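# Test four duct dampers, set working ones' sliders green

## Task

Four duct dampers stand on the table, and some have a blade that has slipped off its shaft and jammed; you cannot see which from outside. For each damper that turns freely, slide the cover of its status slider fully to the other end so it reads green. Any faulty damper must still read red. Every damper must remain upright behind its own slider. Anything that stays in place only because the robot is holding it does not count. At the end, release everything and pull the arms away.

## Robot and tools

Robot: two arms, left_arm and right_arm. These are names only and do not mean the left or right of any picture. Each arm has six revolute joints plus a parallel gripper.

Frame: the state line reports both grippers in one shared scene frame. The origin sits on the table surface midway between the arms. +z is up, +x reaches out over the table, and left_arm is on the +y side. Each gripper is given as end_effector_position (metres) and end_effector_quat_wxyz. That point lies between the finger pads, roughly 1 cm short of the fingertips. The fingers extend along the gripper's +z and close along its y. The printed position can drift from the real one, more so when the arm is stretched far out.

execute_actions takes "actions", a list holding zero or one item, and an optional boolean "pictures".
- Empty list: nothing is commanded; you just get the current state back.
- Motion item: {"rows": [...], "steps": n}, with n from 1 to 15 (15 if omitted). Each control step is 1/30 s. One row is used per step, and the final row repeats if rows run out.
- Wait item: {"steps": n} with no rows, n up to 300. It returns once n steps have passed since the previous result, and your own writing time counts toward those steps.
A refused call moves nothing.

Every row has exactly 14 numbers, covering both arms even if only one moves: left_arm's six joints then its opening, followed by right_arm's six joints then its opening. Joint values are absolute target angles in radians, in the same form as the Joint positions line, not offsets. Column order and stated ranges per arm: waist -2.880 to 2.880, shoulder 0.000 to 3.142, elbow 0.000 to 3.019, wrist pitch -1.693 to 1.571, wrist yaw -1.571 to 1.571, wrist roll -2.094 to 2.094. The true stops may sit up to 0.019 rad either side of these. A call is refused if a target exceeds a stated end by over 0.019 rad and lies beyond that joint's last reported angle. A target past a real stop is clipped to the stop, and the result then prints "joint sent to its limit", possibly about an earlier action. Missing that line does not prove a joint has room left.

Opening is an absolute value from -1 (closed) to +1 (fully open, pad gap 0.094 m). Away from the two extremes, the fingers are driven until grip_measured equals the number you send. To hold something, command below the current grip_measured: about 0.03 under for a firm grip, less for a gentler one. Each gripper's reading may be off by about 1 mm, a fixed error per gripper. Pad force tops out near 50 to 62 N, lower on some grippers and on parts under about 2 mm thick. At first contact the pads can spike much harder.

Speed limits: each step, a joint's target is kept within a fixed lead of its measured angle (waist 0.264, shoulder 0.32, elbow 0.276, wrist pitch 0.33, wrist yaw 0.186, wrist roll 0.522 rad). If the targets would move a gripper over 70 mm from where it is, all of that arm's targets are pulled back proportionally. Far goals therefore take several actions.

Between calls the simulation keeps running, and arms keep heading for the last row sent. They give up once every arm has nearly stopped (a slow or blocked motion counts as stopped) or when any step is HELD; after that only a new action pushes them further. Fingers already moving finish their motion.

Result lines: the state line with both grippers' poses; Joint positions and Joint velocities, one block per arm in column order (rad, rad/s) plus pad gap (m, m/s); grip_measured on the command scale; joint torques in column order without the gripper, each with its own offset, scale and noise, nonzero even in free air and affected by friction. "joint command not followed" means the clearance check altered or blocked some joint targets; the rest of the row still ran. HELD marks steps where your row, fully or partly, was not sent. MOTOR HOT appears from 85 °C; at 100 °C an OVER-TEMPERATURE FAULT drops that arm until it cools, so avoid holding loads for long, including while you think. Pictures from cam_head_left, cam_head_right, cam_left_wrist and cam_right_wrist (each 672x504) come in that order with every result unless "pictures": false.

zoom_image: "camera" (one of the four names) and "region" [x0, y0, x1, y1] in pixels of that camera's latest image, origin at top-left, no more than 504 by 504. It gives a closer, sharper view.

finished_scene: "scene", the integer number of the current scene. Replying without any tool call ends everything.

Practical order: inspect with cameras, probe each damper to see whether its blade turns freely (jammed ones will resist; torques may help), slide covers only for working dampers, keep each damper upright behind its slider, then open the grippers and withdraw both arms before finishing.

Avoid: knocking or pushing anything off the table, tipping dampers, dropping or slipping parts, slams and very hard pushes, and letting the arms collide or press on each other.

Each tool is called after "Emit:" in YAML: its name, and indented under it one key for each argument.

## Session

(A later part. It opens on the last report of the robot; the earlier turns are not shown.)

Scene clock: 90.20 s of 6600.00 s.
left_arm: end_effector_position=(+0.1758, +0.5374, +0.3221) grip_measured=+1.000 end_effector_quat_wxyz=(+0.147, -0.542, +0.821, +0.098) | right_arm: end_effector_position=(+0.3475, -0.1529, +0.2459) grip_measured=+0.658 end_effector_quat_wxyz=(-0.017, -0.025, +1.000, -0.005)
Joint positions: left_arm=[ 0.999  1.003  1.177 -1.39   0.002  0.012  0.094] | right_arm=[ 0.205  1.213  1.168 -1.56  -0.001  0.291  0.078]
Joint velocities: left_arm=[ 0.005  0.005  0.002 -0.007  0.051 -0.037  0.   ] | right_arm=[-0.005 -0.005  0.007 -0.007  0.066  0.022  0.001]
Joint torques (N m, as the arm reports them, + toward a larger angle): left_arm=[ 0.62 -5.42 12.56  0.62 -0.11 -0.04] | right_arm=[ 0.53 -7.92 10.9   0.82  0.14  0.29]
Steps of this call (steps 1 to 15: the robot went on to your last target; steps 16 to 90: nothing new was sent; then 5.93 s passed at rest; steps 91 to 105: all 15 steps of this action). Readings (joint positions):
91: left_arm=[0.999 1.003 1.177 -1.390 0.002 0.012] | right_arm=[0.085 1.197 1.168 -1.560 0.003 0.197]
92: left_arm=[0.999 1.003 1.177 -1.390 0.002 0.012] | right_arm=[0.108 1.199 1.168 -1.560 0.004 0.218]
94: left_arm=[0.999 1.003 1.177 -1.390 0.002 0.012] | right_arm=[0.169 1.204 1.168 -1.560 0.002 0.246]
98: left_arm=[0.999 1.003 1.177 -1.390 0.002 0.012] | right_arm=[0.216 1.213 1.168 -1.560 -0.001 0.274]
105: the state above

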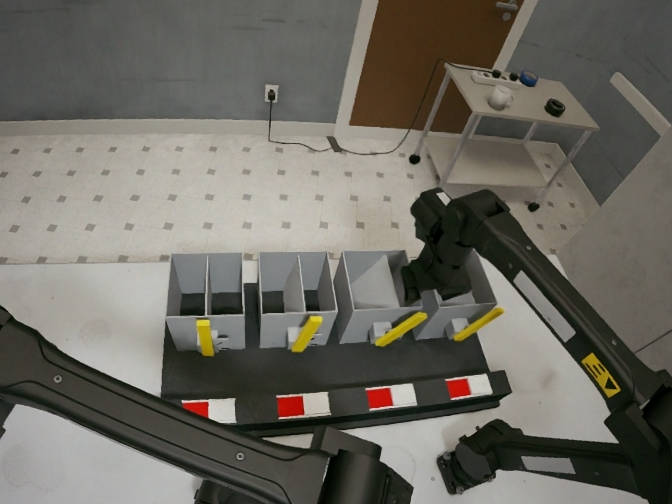

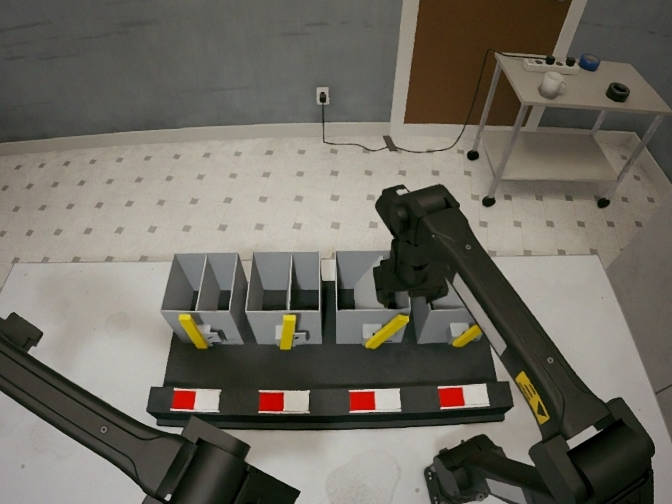

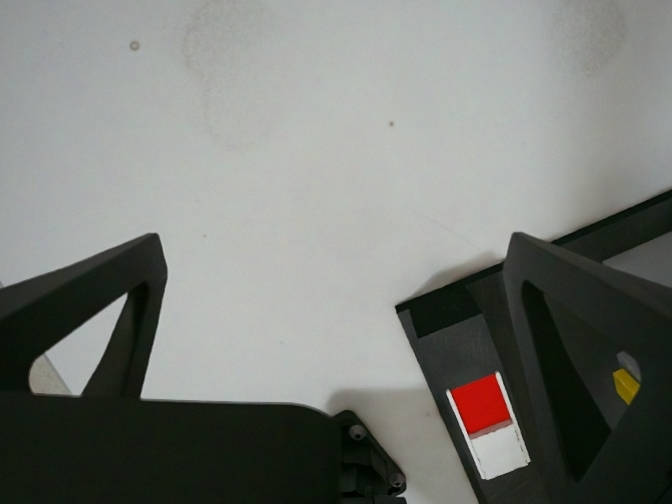

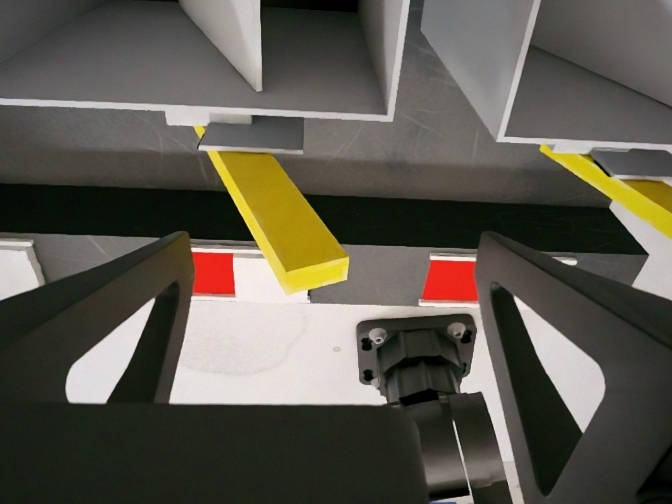

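Emit:
execute_actions:
  actions:
    - {"rows":[[1.0,1.0,1.2,-1.4,0,0,1,0.19,1.27,1.25,-1.55,0,0.3,0.66],[1.0,1.0,1.2,-1.4,0,0,1,0.19,1.29,1.27,-1.55,0,0.3,0.66],[1.0,1.0,1.2,-1.4,0,0,1,0.19,1.29,1.27,-1.55,0,0.3,0.66],[1.0,1.0,1.2,-1.4,0,0,1,0.19,1.29,1.27,-1.55,0,0.3,0.66],[1.0,1.0,1.2,-1.4,0,0,1,0.19,1.29,1.27,-1.55,0,0.3,0.66],[1.0,1.0,1.2,-1.4,0,0,1,0.19,1.29,1.22,-1.5,0,0.3,0.66],[1.0,1.0,1.2,-1.4,0,0,1,0.19,1.29,1.17,-1.45,0,0.3,0.66],[1.0,1.0,1.2,-1.4,0,0,1,0.19,1.295,1.12,-1.4,0,0.3,0.66],[1.0,1.0,1.2,-1.4,0,0,1,0.19,1.3,1.07,-1.34,0,0.3,0.66],[1.0,1.0,1.2,-1.4,0,0,1,0.19,1.305,1.02,-1.29,0,0.3,0.66]],"steps":15}

Scene clock: 100.53 s of 6600.00 s.
left_arm: end_effector_position=(+0.1758, +0.5374, +0.3221) grip_measured=+1.000 end_effector_quat_wxyz=(+0.147, -0.542, +0.821, +0.098) | right_arm: end_effector_position=(+0.3729, -0.1487, +0.1600) grip_measured=+0.658 end_effector_quat_wxyz=(-0.008, -0.014, +1.000, -0.002)
Joint positions: left_arm=[ 0.999  1.003  1.177 -1.39   0.002  0.012  0.094] | right_arm=[ 0.193  1.308  1.022 -1.301 -0.001  0.301  0.078]
Joint velocities: left_arm=[-0.005 -0.015 -0.007 -0.002  0.022  0.037  0.   ] | right_arm=[ 0.005  0.112 -0.071  0.071 -0.007 -0.007 -0.001]
Joint torques (N m, as the arm reports them, + toward a larger angle): left_arm=[ 1.39 -5.12 12.55  0.74 -0.21 -0.07] | right_arm=[  0.68 -10.45   8.59   0.67   0.15   0.14]
Steps of this call (steps 1 to 15: the robot went on to your last target; steps 16 to 90: nothing new was sent; then 6.83 s passed at rest; steps 91 to 105: all 15 steps of this action). Readings (joint positions):
91: left_arm=[0.999 1.003 1.177 -1.390 0.002 0.012] | right_arm=[0.204 1.217 1.170 -1.560 -0.001 0.295]
92: left_arm=[0.999 1.003 1.177 -1.390 0.002 0.012] | right_arm=[0.203 1.226 1.179 -1.560 -0.001 0.295]
94: left_arm=[0.999 1.003 1.177 -1.390 0.002 0.012] | right_arm=[0.199 1.255 1.205 -1.559 -0.001 0.295]
98: left_arm=[0.999 1.003 1.177 -1.390 0.002 0.012] | right_arm=[0.195 1.283 1.190 -1.482 -0.001 0.295]
105: the state above

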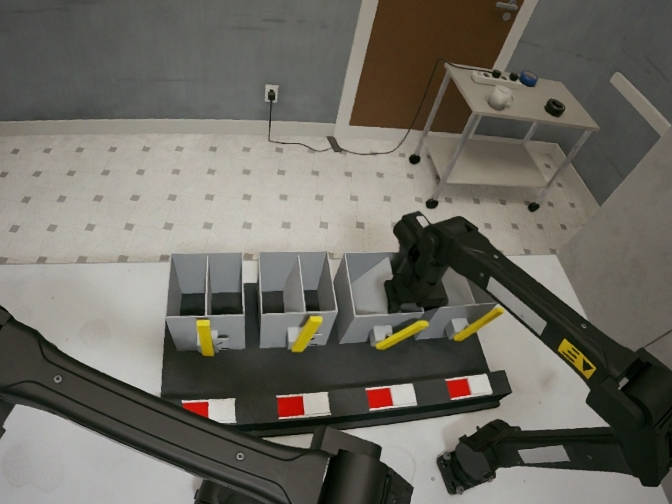

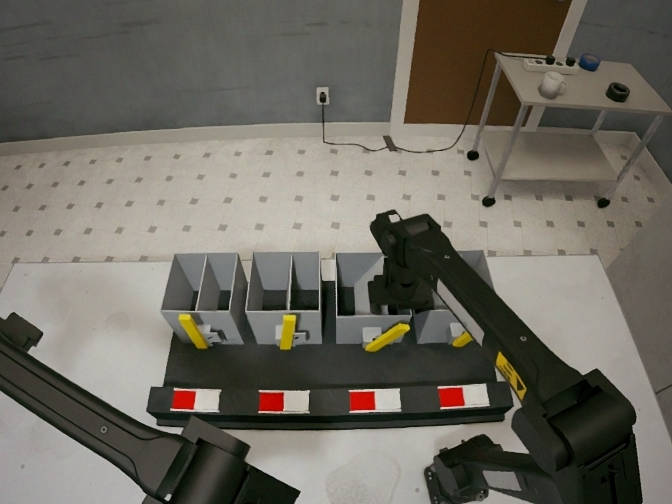

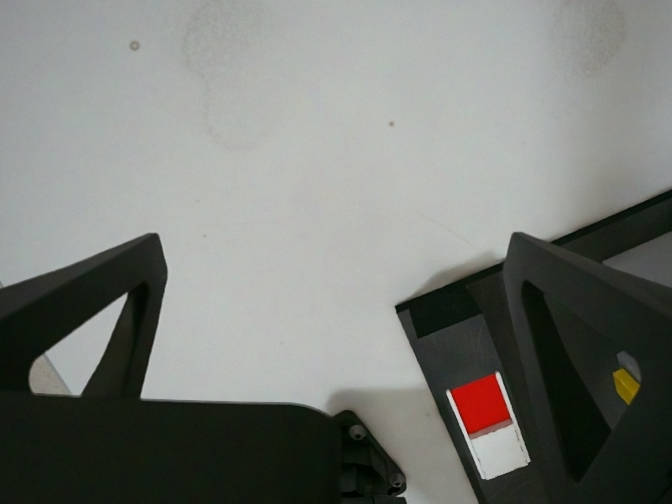

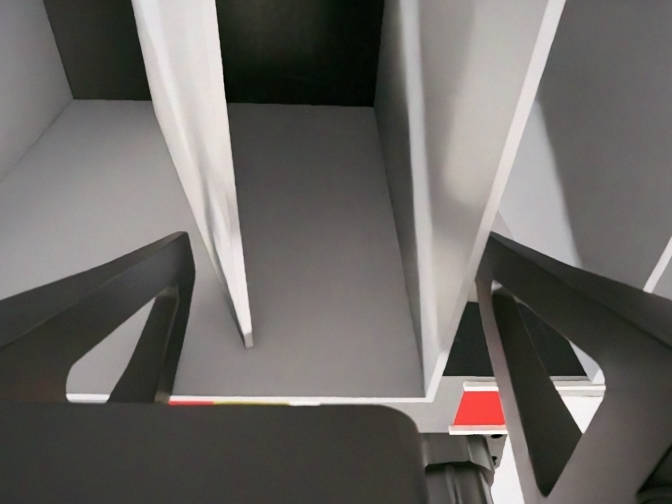

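Emit:
execute_actions:
  actions:
    - {"rows":[[1.0,1.0,1.2,-1.4,0,0,1,0.19,1.3,1.02,-1.29,0,0.3,0.3],[1.0,1.0,1.2,-1.4,0,0,1,0.19,1.3,1.02,-1.29,0,0.3,0.3],[1.0,1.0,1.2,-1.4,0,0,1,0.19,1.3,1.02,-1.29,0,0.3,0.3],[1.0,1.0,1.2,-1.4,0,0,1,0.19,1.3,1.02,-1.29,0,0.3,0],[1.0,1.0,1.2,-1.4,0,0,1,0.19,1.3,1.02,-1.29,0,0.3,0],[1.0,1.0,1.2,-1.4,0,0,1,0.19,1.3,1.02,-1.29,0,0.3,-0.3]],"steps":15}

Scene clock: 107.10 s of 6600.00 s.
left_arm: end_effector_position=(+0.1758, +0.5374, +0.3221) grip_measured=+1.000 end_effector_quat_wxyz=(+0.147, -0.542, +0.821, +0.098) | right_arm: end_effector_position=(+0.3770, -0.1461, +0.1612) grip_measured=+0.129 end_effector_quat_wxyz=(+0.001, -0.006, +1.000, +0.009)
Joint positions: left_arm=[ 0.999  1.003  1.177 -1.39   0.002  0.012  0.094] | right_arm=[ 0.188  1.304  1.021 -1.28  -0.017  0.312  0.053]
Joint velocities: left_arm=[-0.005  0.005 -0.017 -0.007 -0.022  0.066  0.   ] | right_arm=[ 0.005  0.005  0.032 -0.002 -0.066  0.051  0.001]
Joint torques (N m, as the arm reports them, + toward a larger angle): left_arm=[ 1.19 -5.01 12.52  0.8  -0.13 -0.06] | right_arm=[ 0.87 -9.89  8.34  0.16  0.86  0.02]
Steps of this call (steps 1 to 30: the robot went on to your last target; steps 31 to 90: nothing new was sent; then 3.07 s passed at rest; steps 91 to 105: all 15 steps of this action). Readings (joint positions):
91: left_arm=[0.999 1.003 1.177 -1.390 0.002 0.012] | right_arm=[0.191 1.310 1.021 -1.286 0.001 0.301]
92: left_arm=[0.999 1.003 1.177 -1.390 0.002 0.012] | right_arm=[0.191 1.310 1.021 -1.286 0.000 0.301]
94: left_arm=[0.999 1.003 1.177 -1.390 0.002 0.012] | right_arm=[0.191 1.310 1.021 -1.283 -0.007 0.302]
98: left_arm=[0.999 1.003 1.177 -1.390 0.002 0.012] | right_arm=[0.188 1.304 1.021 -1.280 -0.017 0.310]
105: the state above

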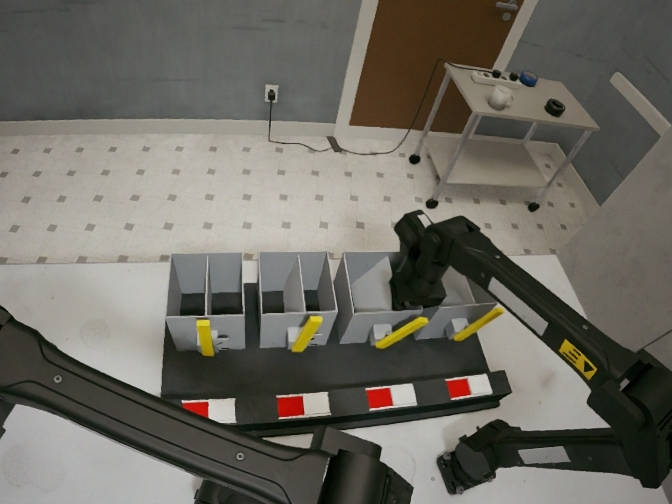

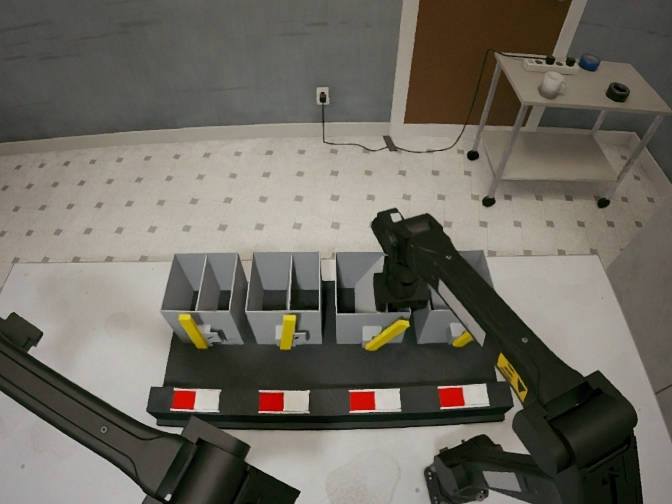

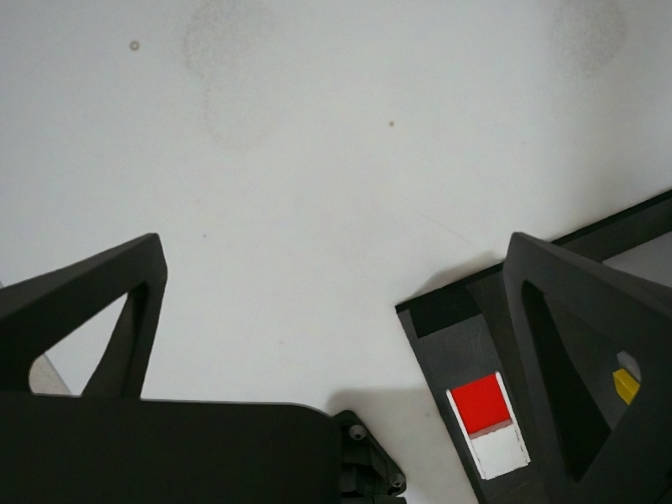

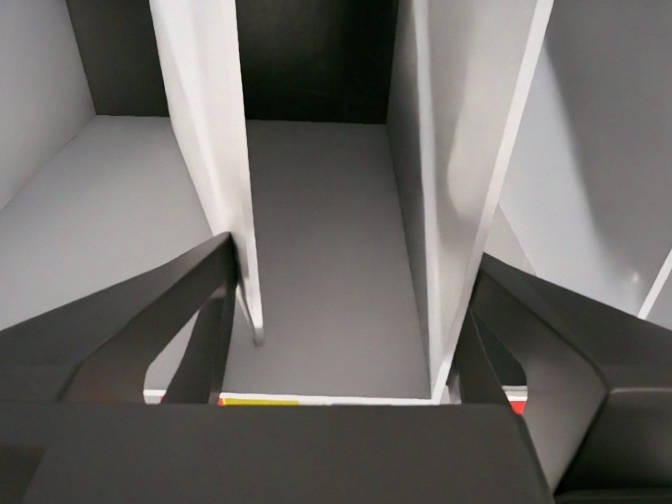

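Emit:
execute_actions:
  actions:
    - {"rows":[[1.0,1.0,1.2,-1.4,0,0,1,0.19,1.3,1.02,-1.29,0,0.3,0.66],[1.0,1.0,1.2,-1.4,0,0,1,0.19,1.3,1.02,-1.29,0,0.3,0.66],[1.0,1.0,1.2,-1.4,0,0,1,0.19,1.3,1.02,-1.29,0,0.3,0.66],[1.0,1.0,1.2,-1.4,0,0,1,0.19,1.3,1.08,-1.35,0,0.3,0.66],[1.0,1.0,1.2,-1.4,0,0,1,0.19,1.3,1.15,-1.42,0,0.3,0.66],[1.0,1.0,1.2,-1.4,0,0,1,0.19,1.3,1.22,-1.49,0,0.3,0.66],[1.0,1.0,1.2,-1.4,0,0,1,0.19,1.3,1.3,-1.57,0,0.3,0.66],[1.0,1.0,1.2,-1.4,0,0,1,0.19,1.3,1.3,-1.57,0,0.3,0.66],[1.0,1.0,1.2,-1.4,0,0,1,0.25,1.34,1.35,-1.56,0,0.37,1],[1.0,1.0,1.2,-1.4,0,0,1,0.32,1.38,1.38,-1.55,0,0.44,1],[1.0,1.0,1.2,-1.4,0,0,1,0.39,1.43,1.41,-1.53,0,0.51,1],[1.0,1.0,1.2,-1.4,0,0,1,0.46,1.47,1.44,-1.52,0,0.58,1],[1.0,1.0,1.2,-1.4,0,0,1,0.53,1.52,1.47,-1.5,0,0.65,1],[1.0,1.0,1.2,-1.4,0,0,1,0.6,1.55,1.49,-1.5,0,0.72,1]],"steps":15}

Emit:
execute_actions:
  actions:
    - {"steps":20}

Scene clock: 122.27 s of 6600.00 s.
left_arm: end_effector_position=(+0.1758, +0.5374, +0.3221) grip_measured=+1.000 end_effector_quat_wxyz=(+0.147, -0.542, +0.821, +0.098) | right_arm: end_effector_position=(+0.3995, -0.0534, +0.2630) grip_measured=+1.000 end_effector_quat_wxyz=(+0.018, -0.032, +0.999, +0.007)
Joint positions: left_arm=[ 0.999  1.003  1.177 -1.39   0.002  0.012  0.094] | right_arm=[ 0.393  1.398  1.381 -1.514  0.005  0.464  0.094]
Joint velocities: left_arm=[-0.005 -0.005 -0.022 -0.012 -0.007  0.051  0.   ] | right_arm=[ 1.372  0.669  0.632  0.056 -0.022  0.784  0.   ]
Joint torques (N m, as the arm reports them, + toward a larger angle): left_arm=[ 1.57 -6.23 12.76  0.6  -0.09 -0.08] | right_arm=[ 1.52 -9.11  9.61  0.58 -0.03  0.25]
Steps of this call (steps 1 to 15: the robot went on to your last target; steps 16 to 90: nothing new was sent; then 11.67 s passed at rest; steps 91 to 105: all 15 steps of this action). Readings (joint positions):
91: left_arm=[0.999 1.003 1.177 -1.390 0.002 0.012] | right_arm=[0.188 1.304 1.021 -1.280 -0.013 0.312]
92: left_arm=[0.999 1.003 1.177 -1.390 0.002 0.012] | right_arm=[0.188 1.304 1.021 -1.280 -0.001 0.313]
94: left_arm=[0.999 1.003 1.177 -1.390 0.002 0.012] | right_arm=[0.185 1.303 1.023 -1.288 0.003 0.313]
98: left_arm=[0.999 1.003 1.177 -1.390 0.002 0.012] | right_arm=[0.185 1.313 1.127 -1.460 0.003 0.313]
105: the state above

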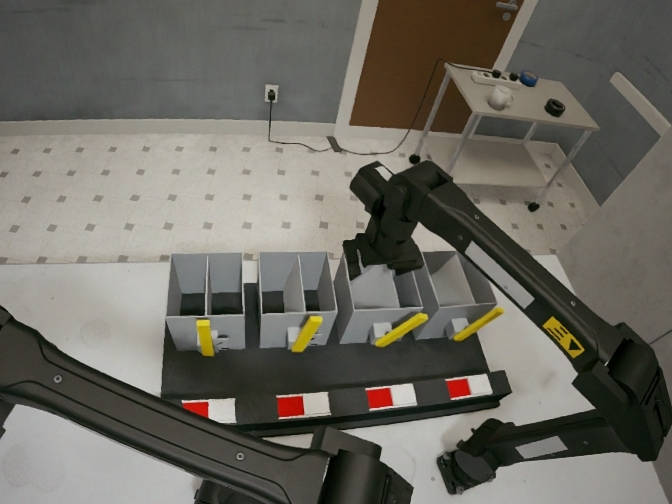

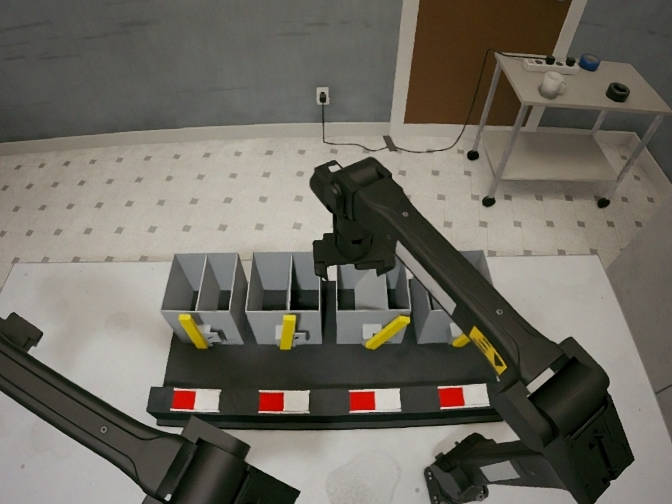

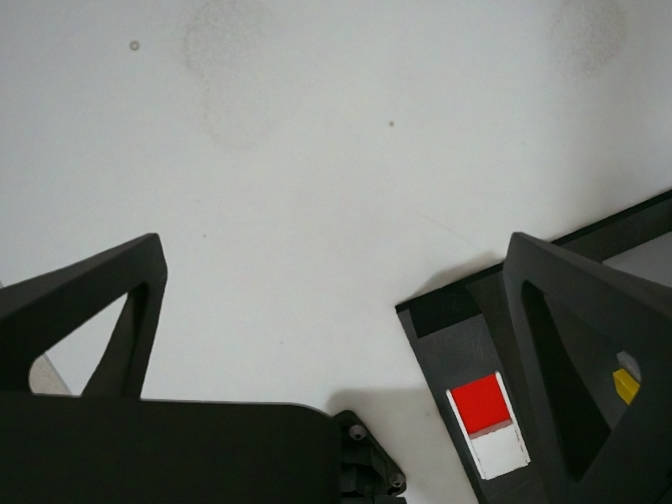

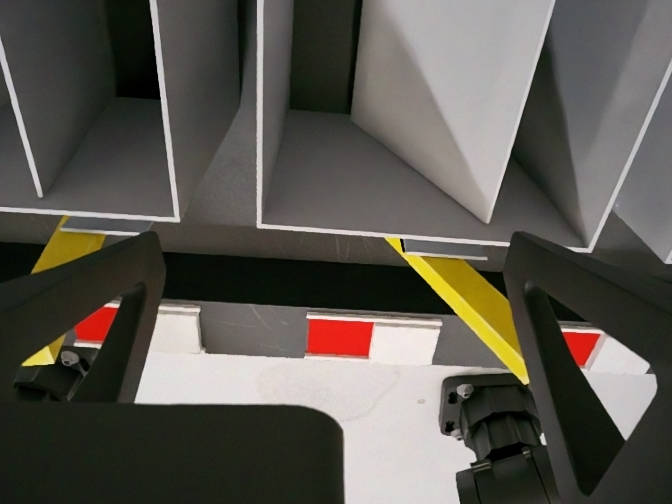

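Scene clock: 122.93 s of 6600.00 s.
left_arm: end_effector_position=(+0.1758, +0.5374, +0.3221) grip_measured=+1.000 end_effector_quat_wxyz=(+0.147, -0.542, +0.821, +0.098) | right_arm: end_effector_position=(+0.3777, +0.0417, +0.2229) grip_measured=+1.000 end_effector_quat_wxyz=(-0.016, -0.015, +1.000, -0.013)
Joint positions: left_arm=[ 0.999  1.003  1.177 -1.39   0.002  0.012  0.094] | right_arm=[ 0.597  1.556  1.447 -1.502 -0.001  0.702  0.094]
Joint velocities: left_arm=[-0.015  0.015 -0.012 -0.002 -0.066 -0.11   0.   ] | right_arm=[-0.005 -0.015  0.007 -0.007 -0.037 -0.007  0.   ]
Joint torques (N m, as the arm reports them, + toward a larger angle): left_arm=[ 1.3  -6.14 12.48  0.49 -0.13 -0.06] | right_arm=[  1.01 -14.5   11.78   0.51   0.19   0.26]
Steps of this call (steps 1 to 20: the robot went on to your last target). Readings (joint positions):
1: left_arm=[0.999 1.003 1.177 -1.390 0.002 0.012] | right_arm=[0.440 1.422 1.401 -1.512 0.005 0.494]
2: left_arm=[0.999 1.003 1.177 -1.390 0.002 0.012] | right_arm=[0.488 1.449 1.417 -1.511 0.004 0.526]
4: left_arm=[0.999 1.003 1.177 -1.390 0.002 0.012] | right_arm=[0.573 1.505 1.442 -1.507 0.001 0.590]
8: left_arm=[0.999 1.003 1.177 -1.390 0.002 0.012] | right_arm=[0.642 1.574 1.447 -1.502 -0.003 0.656]
20: the state above

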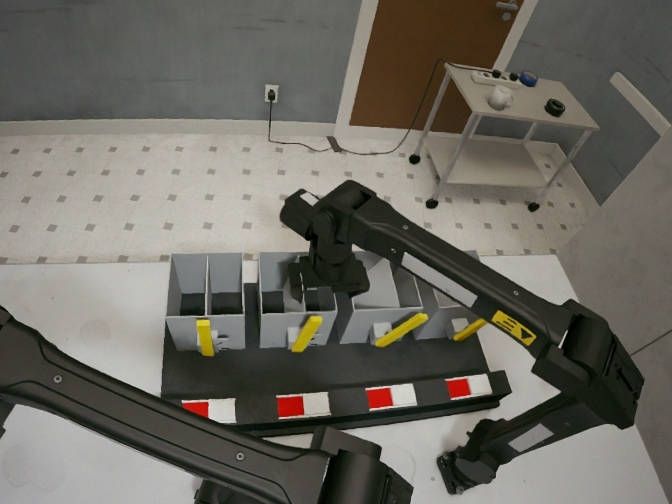

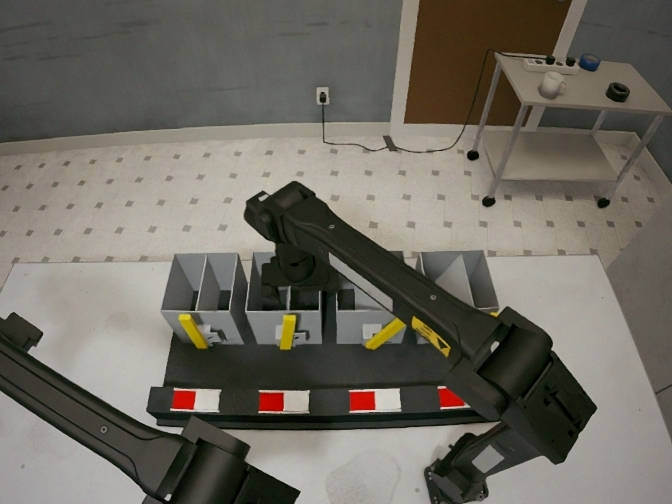

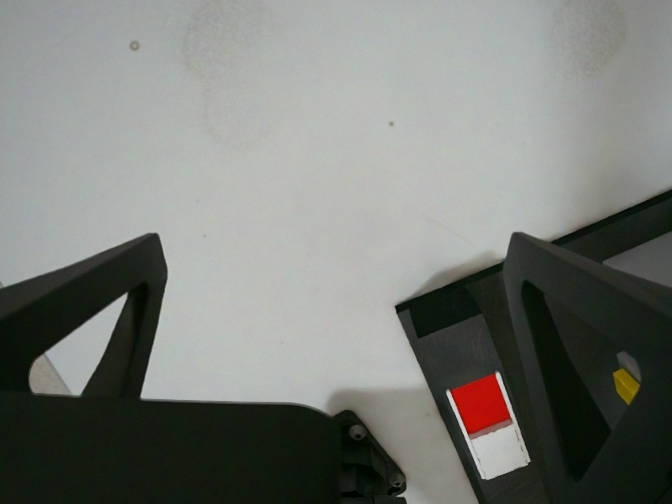

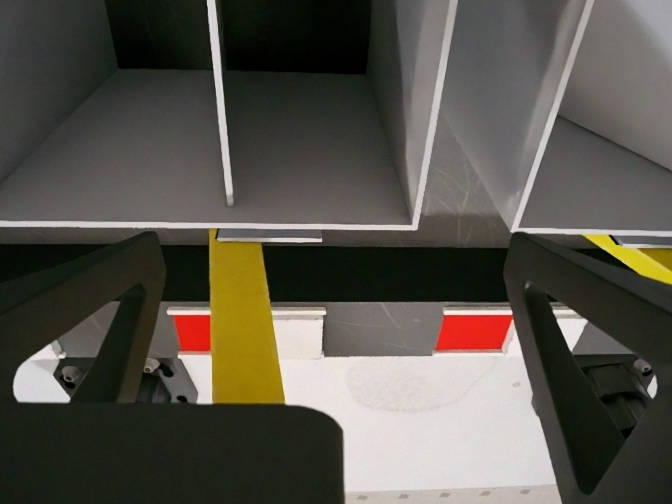

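Emit:
execute_actions:
  actions:
    - {"rows":[[1.0,1.0,1.2,-1.4,0,0,1,0.645,1.57,1.45,-1.48,0,0.76,1],[1.0,1.0,1.2,-1.4,0,0,1,0.645,1.57,1.45,-1.48,0,0.76,1],[1.0,1.0,1.2,-1.4,0,0,1,0.645,1.57,1.45,-1.48,0,0.76,1],[1.0,1.0,1.2,-1.4,0,0,1,0.645,1.57,1.45,-1.48,0,0.76,1],[1.0,1.0,1.2,-1.4,0,0,1,0.645,1.57,1.45,-1.48,0,0.76,1],[1.0,1.0,1.2,-1.4,0,0,1,0.645,1.57,1.45,-1.48,0,0.76,1],[1.0,1.0,1.2,-1.4,0,0,1,0.645,1.585,1.42,-1.43,0,0.76,1],[1.0,1.0,1.2,-1.4,0,0,1,0.645,1.6,1.39,-1.38,0,0.76,1],[1.0,1.0,1.2,-1.4,0,0,1,0.645,1.615,1.36,-1.33,0,0.76,1],[1.0,1.0,1.2,-1.4,0,0,1,0.645,1.63,1.335,-1.29,0,0.76,1]],"steps":15}

Scene clock: 130.67 s of 6600.00 s.
left_arm: end_effector_position=(+0.1758, +0.5374, +0.3221) grip_measured=+1.000 end_effector_quat_wxyz=(+0.147, -0.542, +0.821, +0.098) | right_arm: end_effector_position=(+0.3839, +0.0741, +0.1667) grip_measured=+1.000 end_effector_quat_wxyz=(+0.011, -0.011, +1.000, +0.008)
Joint positions: left_arm=[ 0.999  1.003  1.177 -1.39   0.002  0.012  0.094] | right_arm=[ 0.64   1.608  1.359 -1.294  0.004  0.755  0.094]
Joint velocities: left_arm=[-0.005  0.005  0.002 -0.012 -0.022  0.022  0.   ] | right_arm=[-0.083  0.23  -0.051  0.154 -0.007 -0.007  0.   ]
Joint torques (N m, as the arm reports them, + toward a larger angle): left_arm=[ 1.11 -6.15 12.43  0.78 -0.13 -0.08] | right_arm=[  1.6  -13.8    7.     0.1   -0.06   0.08]
Steps of this call (steps 1 to 30: the robot went on to your last target; steps 31 to 90: nothing new was sent; then 4.23 s passed at rest; steps 91 to 105: all 15 steps of this action). Readings (joint positions):
91: left_arm=[0.999 1.003 1.177 -1.390 0.002 0.012] | right_arm=[0.600 1.556 1.447 -1.500 -0.000 0.712]
92: left_arm=[0.999 1.003 1.177 -1.390 0.002 0.012] | right_arm=[0.605 1.556 1.447 -1.497 -0.000 0.720]
94: left_arm=[0.999 1.003 1.177 -1.390 0.002 0.012] | right_arm=[0.623 1.556 1.447 -1.493 -0.000 0.729]
98: left_arm=[0.999 1.003 1.177 -1.390 0.002 0.012] | right_arm=[0.649 1.556 1.435 -1.457 -0.000 0.739]
105: the state above

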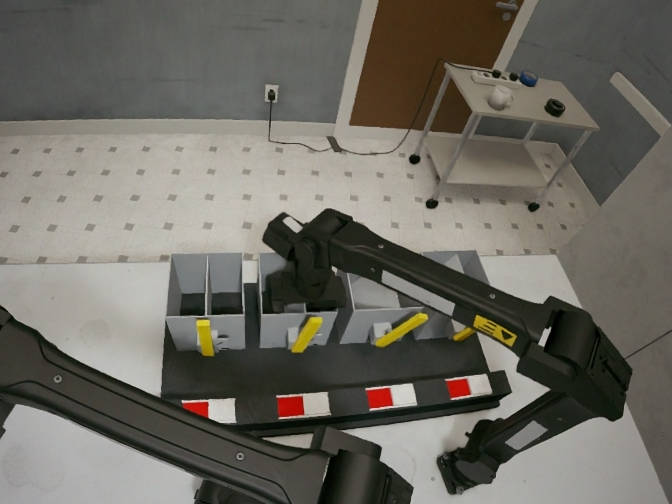

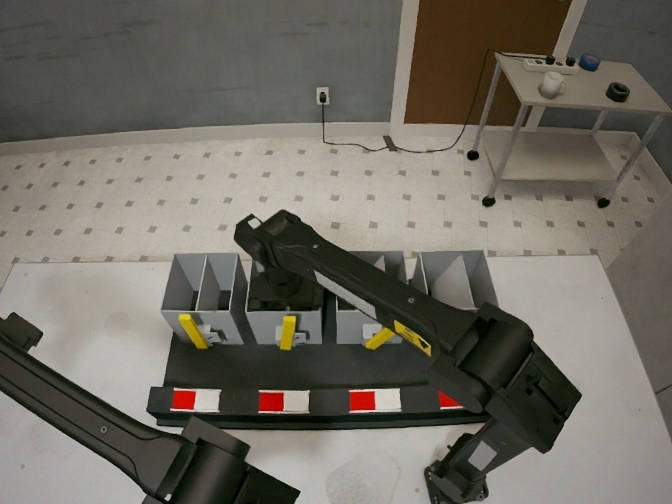

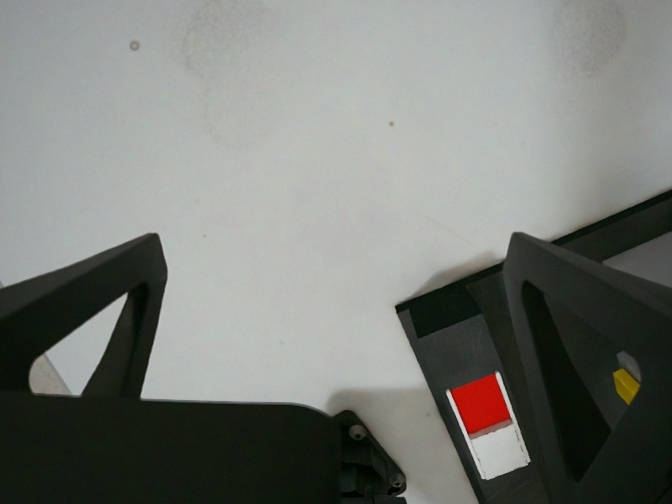

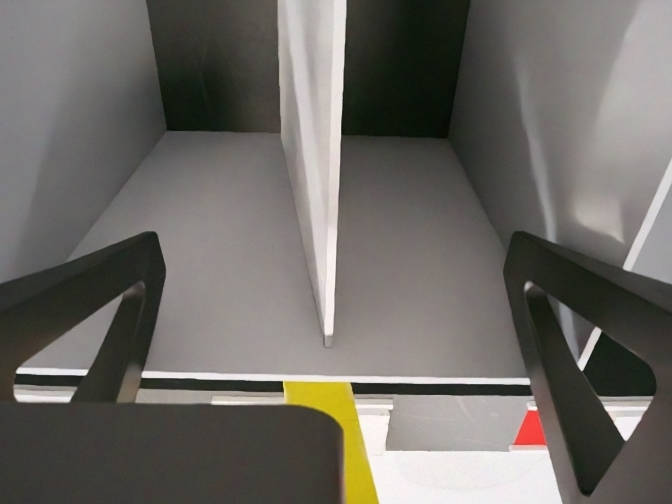

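Emit:
execute_actions:
  actions:
    - {"rows":[[1.0,1.0,1.2,-1.4,0,0,1,0.645,1.6,1.4,-1.38,0,0.76,1],[1.0,1.0,1.2,-1.4,0,0,1,0.645,1.58,1.45,-1.45,0,0.76,1],[1.0,1.0,1.2,-1.4,0,0,1,0.645,1.56,1.46,-1.48,0,0.76,1],[1.0,1.0,1.2,-1.4,0,0,1,0.645,1.56,1.46,-1.48,0,0.76,1],[1.0,1.0,1.2,-1.4,0,0,1,0.645,1.56,1.46,-1.48,0,0.76,1],[1.0,1.0,1.2,-1.4,0,0,1,0.645,1.56,1.46,-1.48,0,0.76,1],[1.0,1.0,1.2,-1.4,0,0,1,0.645,1.56,1.46,-1.48,0,0.76,-1],[1.0,1.0,1.2,-1.4,0,0,1,0.6,1.55,1.45,-1.48,0,0.7,-1],[1.0,1.0,1.2,-1.4,0,0,1,0.565,1.55,1.45,-1.48,0,0.68,-1]],"steps":15}

Emit:
execute_actions:
  actions:
    - {"steps":25}

Scene clock: 141.50 s of 6600.00 s.
left_arm: end_effector_position=(+0.1758, +0.5374, +0.3221) grip_measured=+1.000 end_effector_quat_wxyz=(+0.147, -0.542, +0.821, +0.098) | right_arm: end_effector_position=(+0.3861, +0.0248, +0.2146) grip_measured=-0.978 end_effector_quat_wxyz=(-0.013, +0.007, +1.000, -0.010)
Joint positions: left_arm=[ 0.999  1.003  1.177 -1.39   0.002  0.012  0.094] | right_arm=[ 0.557  1.542  1.408 -1.47  -0.001  0.708  0.001]
Joint velocities: left_arm=[-0.005 -0.005 -0.017 -0.002  0.022  0.007  0.   ] | right_arm=[-0.171  0.005 -0.002 -0.007 -0.051 -0.095 -0.01 ]
Joint torques (N m, as the arm reports them, + toward a larger angle): left_arm=[ 1.38 -6.09 12.36  0.89 -0.09 -0.09] | right_arm=[  2.22 -12.66  11.6    0.17   0.13   0.04]
Steps of this call (steps 1 to 30: the robot went on to your last target; steps 31 to 90: nothing new was sent; then 7.33 s passed at rest; steps 91 to 105: all 15 steps of this action). Readings (joint positions):
91: left_arm=[0.999 1.003 1.177 -1.390 0.002 0.012] | right_arm=[0.635 1.619 1.358 -1.298 0.004 0.766]
92: left_arm=[0.999 1.003 1.177 -1.390 0.002 0.012] | right_arm=[0.635 1.619 1.366 -1.330 0.003 0.767]
94: left_arm=[0.999 1.003 1.177 -1.390 0.002 0.012] | right_arm=[0.638 1.614 1.390 -1.402 0.000 0.765]
98: left_arm=[0.999 1.003 1.177 -1.390 0.002 0.012] | right_arm=[0.639 1.573 1.408 -1.457 -0.002 0.756]
105: the state above

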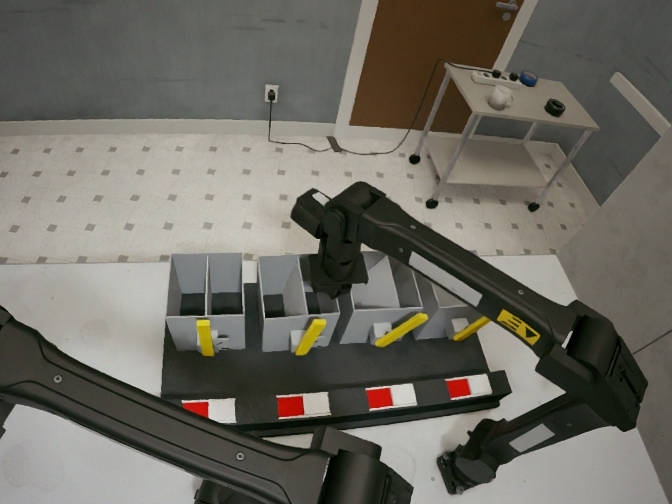

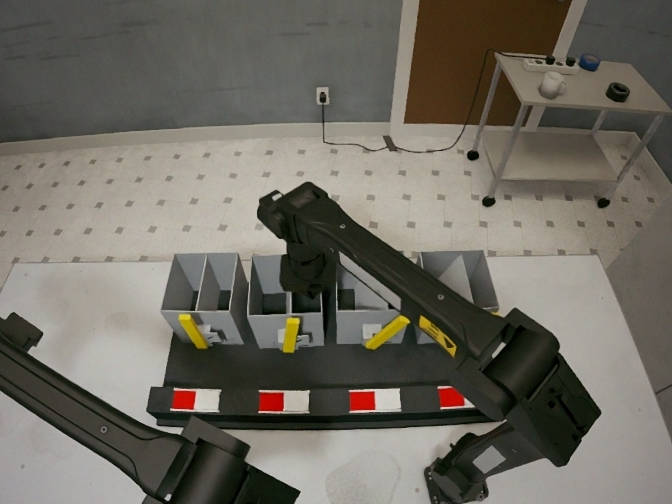

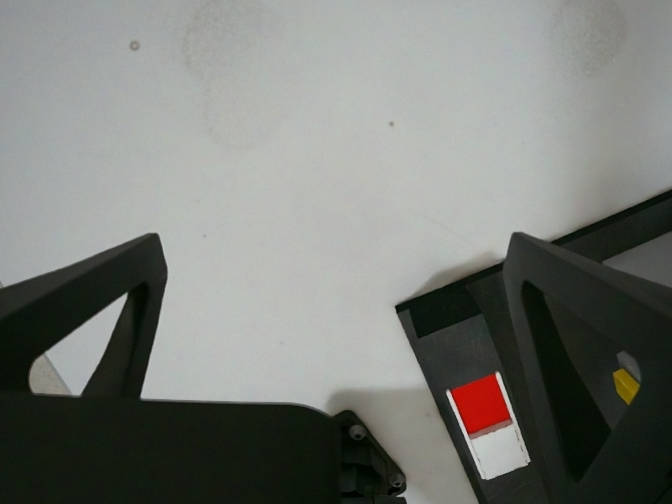

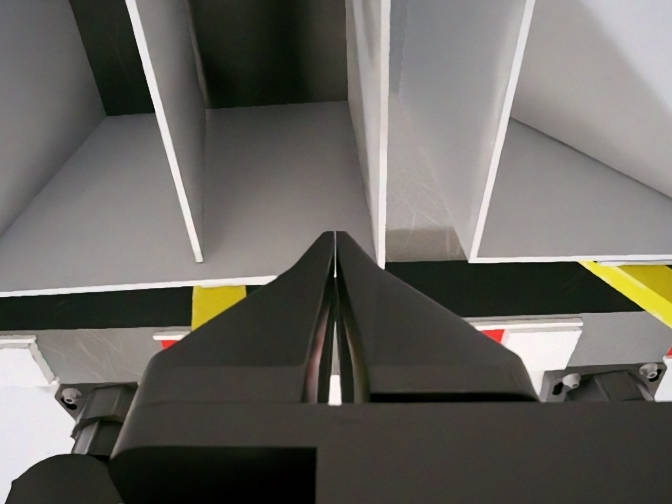

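Scene clock: 142.33 s of 6600.00 s.
left_arm: end_effector_position=(+0.1758, +0.5374, +0.3221) grip_measured=+1.000 end_effector_quat_wxyz=(+0.147, -0.542, +0.821, +0.098) | right_arm: end_effector_position=(+0.3852, +0.0259, +0.2144) grip_measured=-0.983 end_effector_quat_wxyz=(-0.013, -0.001, +1.000, -0.010)
Joint positions: left_arm=[ 0.999  1.003  1.177 -1.39   0.002  0.012  0.094] | right_arm=[ 0.56   1.542  1.408 -1.47  -0.001  0.694  0.001]
Joint velocities: left_arm=[-0.005 -0.005  0.012 -0.012  0.007 -0.007  0.   ] | right_arm=[-0.005 -0.015 -0.012  0.017  0.022 -0.007 -0.   ]
Joint torques (N m, as the arm reports them, + toward a larger angle): left_arm=[ 1.19 -5.28 12.51  0.99 -0.15 -0.04] | right_arm=[  1.06 -12.75  11.57   0.14   0.14   0.  ]
Steps of this call (steps 1 to 25: the robot went on to your last target). Readings (joint positions):
1: left_arm=[0.999 1.003 1.177 -1.390 0.002 0.012] | right_arm=[0.553 1.542 1.408 -1.470 -0.001 0.705]
2: left_arm=[0.999 1.003 1.177 -1.390 0.002 0.012] | right_arm=[0.552 1.542 1.408 -1.470 -0.001 0.704]
4: left_arm=[0.999 1.003 1.177 -1.390 0.002 0.012] | right_arm=[0.554 1.542 1.408 -1.470 -0.001 0.700]
8: left_arm=[0.999 1.003 1.177 -1.390 0.002 0.012] | right_arm=[0.559 1.542 1.408 -1.470 -0.001 0.697]
25: the state above

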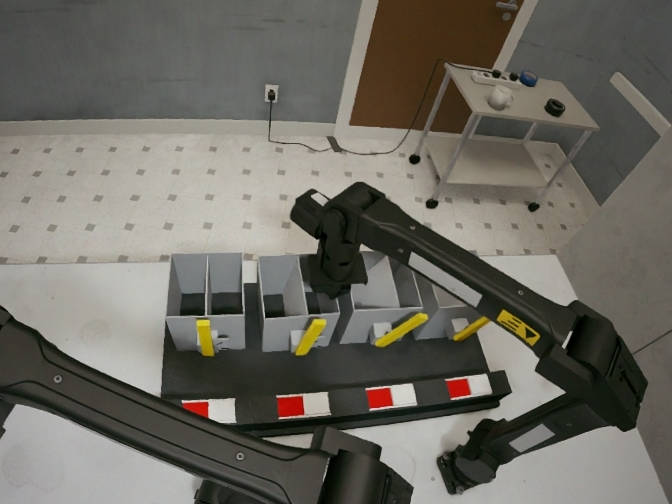

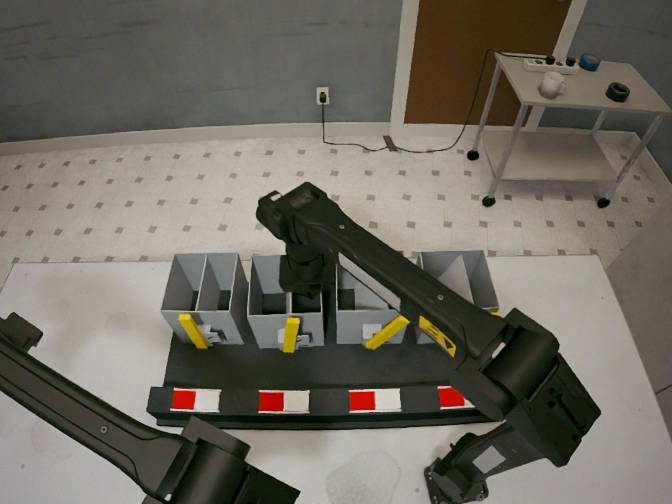

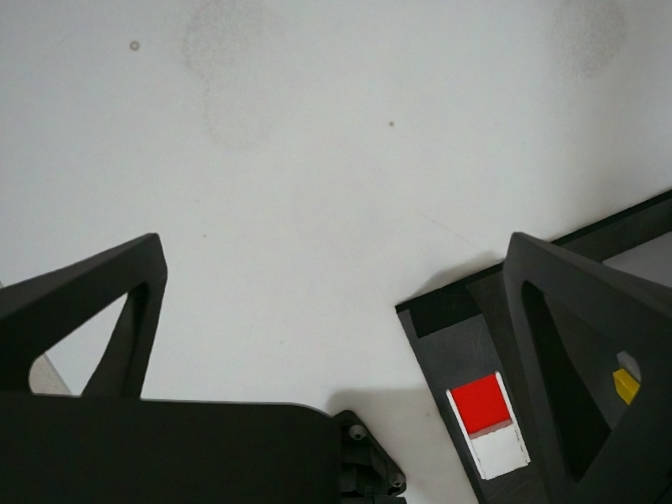

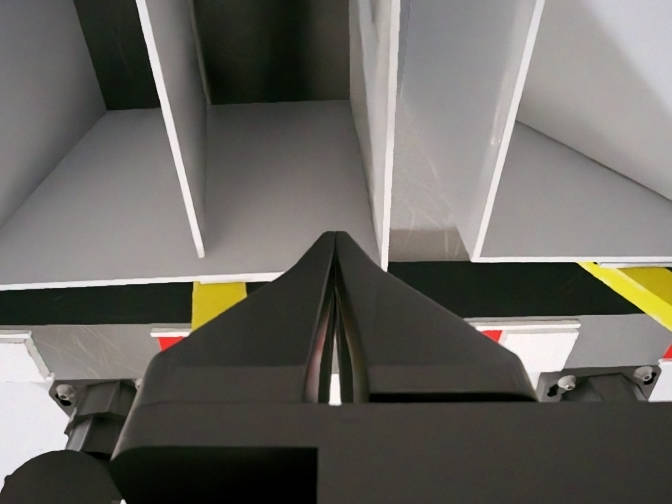

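Emit:
execute_actions:
  actions:
    - {"rows":[[1.0,1.0,1.2,-1.4,0,0,1,0.595,1.55,1.43,-1.46,0,0.71,-1],[1.0,1.0,1.2,-1.4,0,0,1,0.595,1.55,1.43,-1.46,0,0.71,-1],[1.0,1.0,1.2,-1.4,0,0,1,0.595,1.55,1.43,-1.46,0,0.71,-1],[1.0,1.0,1.2,-1.4,0,0,1,0.595,1.56,1.4,-1.42,0,0.71,-1],[1.0,1.0,1.2,-1.4,0,0,1,0.595,1.57,1.37,-1.38,0,0.71,-1],[1.0,1.0,1.2,-1.4,0,0,1,0.595,1.58,1.35,-1.34,0,0.71,-1],[1.0,1.0,1.2,-1.4,0,0,1,0.595,1.59,1.33,-1.31,0,0.71,-1]],"steps":15}

Scene clock: 149.10 s of 6600.00 s.
left_arm: end_effector_position=(+0.1758, +0.5374, +0.3221) grip_measured=+1.000 end_effector_quat_wxyz=(+0.147, -0.542, +0.821, +0.098) | right_arm: end_effector_position=(+0.3845, +0.0470, +0.1605) grip_measured=-0.983 end_effector_quat_wxyz=(-0.008, -0.018, +1.000, -0.006)
Joint positions: left_arm=[ 0.999  1.003  1.177 -1.39   0.002  0.012  0.094] | right_arm=[ 0.596  1.596  1.328 -1.323 -0.     0.696  0.001]
Joint velocities: left_arm=[ 0.005 -0.015  0.002 -0.002 -0.022 -0.037  0.   ] | right_arm=[-0.005  0.034 -0.027  0.017 -0.051 -0.022 -0.001]
Joint torques (N m, as the arm reports them, + toward a larger angle): left_arm=[ 0.96 -6.3  12.59  0.64 -0.14 -0.1 ] | right_arm=[  0.47 -14.74   8.43   1.04   0.13   0.29]
Steps of this call (steps 1 to 15: the robot went on to your last target; steps 16 to 90: nothing new was sent; then 3.27 s passed at rest; steps 91 to 105: all 15 steps of this action). Readings (joint positions):
91: left_arm=[0.999 1.003 1.177 -1.390 0.002 0.012] | right_arm=[0.562 1.542 1.408 -1.470 -0.000 0.695]
92: left_arm=[0.999 1.003 1.177 -1.390 0.002 0.012] | right_arm=[0.565 1.542 1.408 -1.470 -0.000 0.695]
94: left_arm=[0.999 1.003 1.177 -1.390 0.002 0.012] | right_arm=[0.578 1.542 1.408 -1.463 -0.000 0.696]
98: left_arm=[0.999 1.003 1.177 -1.390 0.002 0.012] | right_arm=[0.595 1.547 1.365 -1.354 -0.000 0.696]
105: the state above

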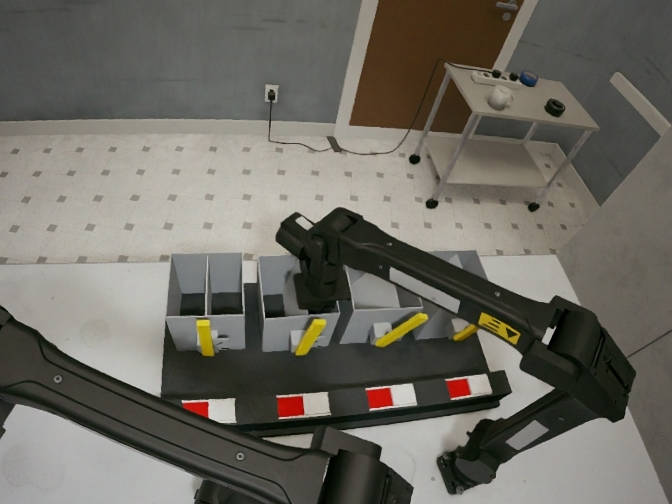

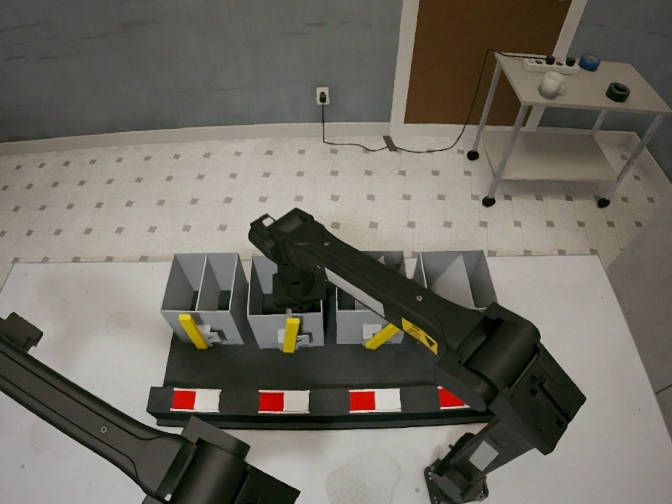

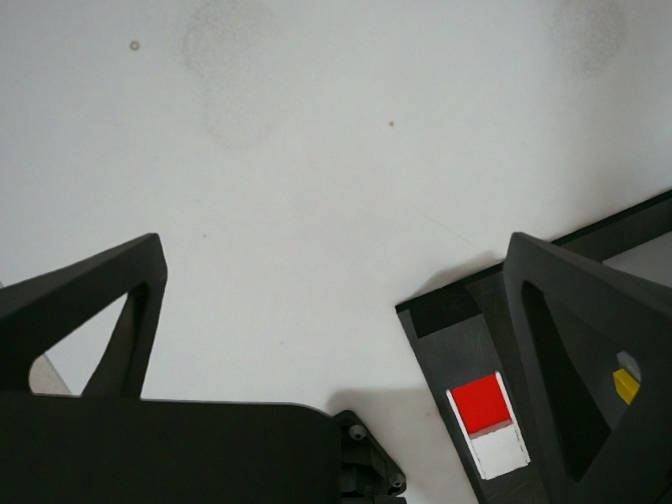

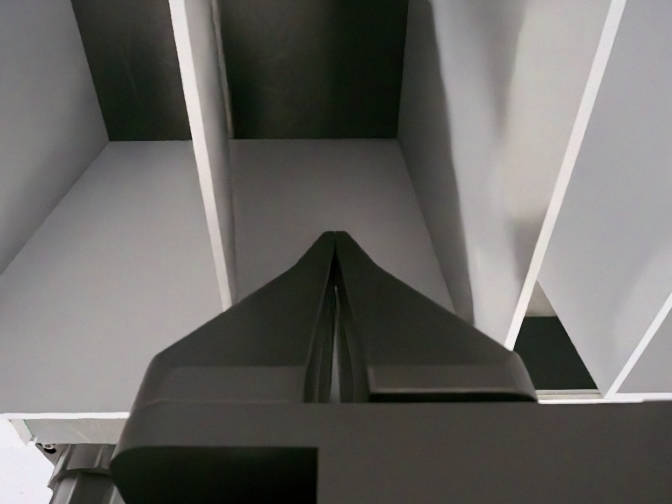

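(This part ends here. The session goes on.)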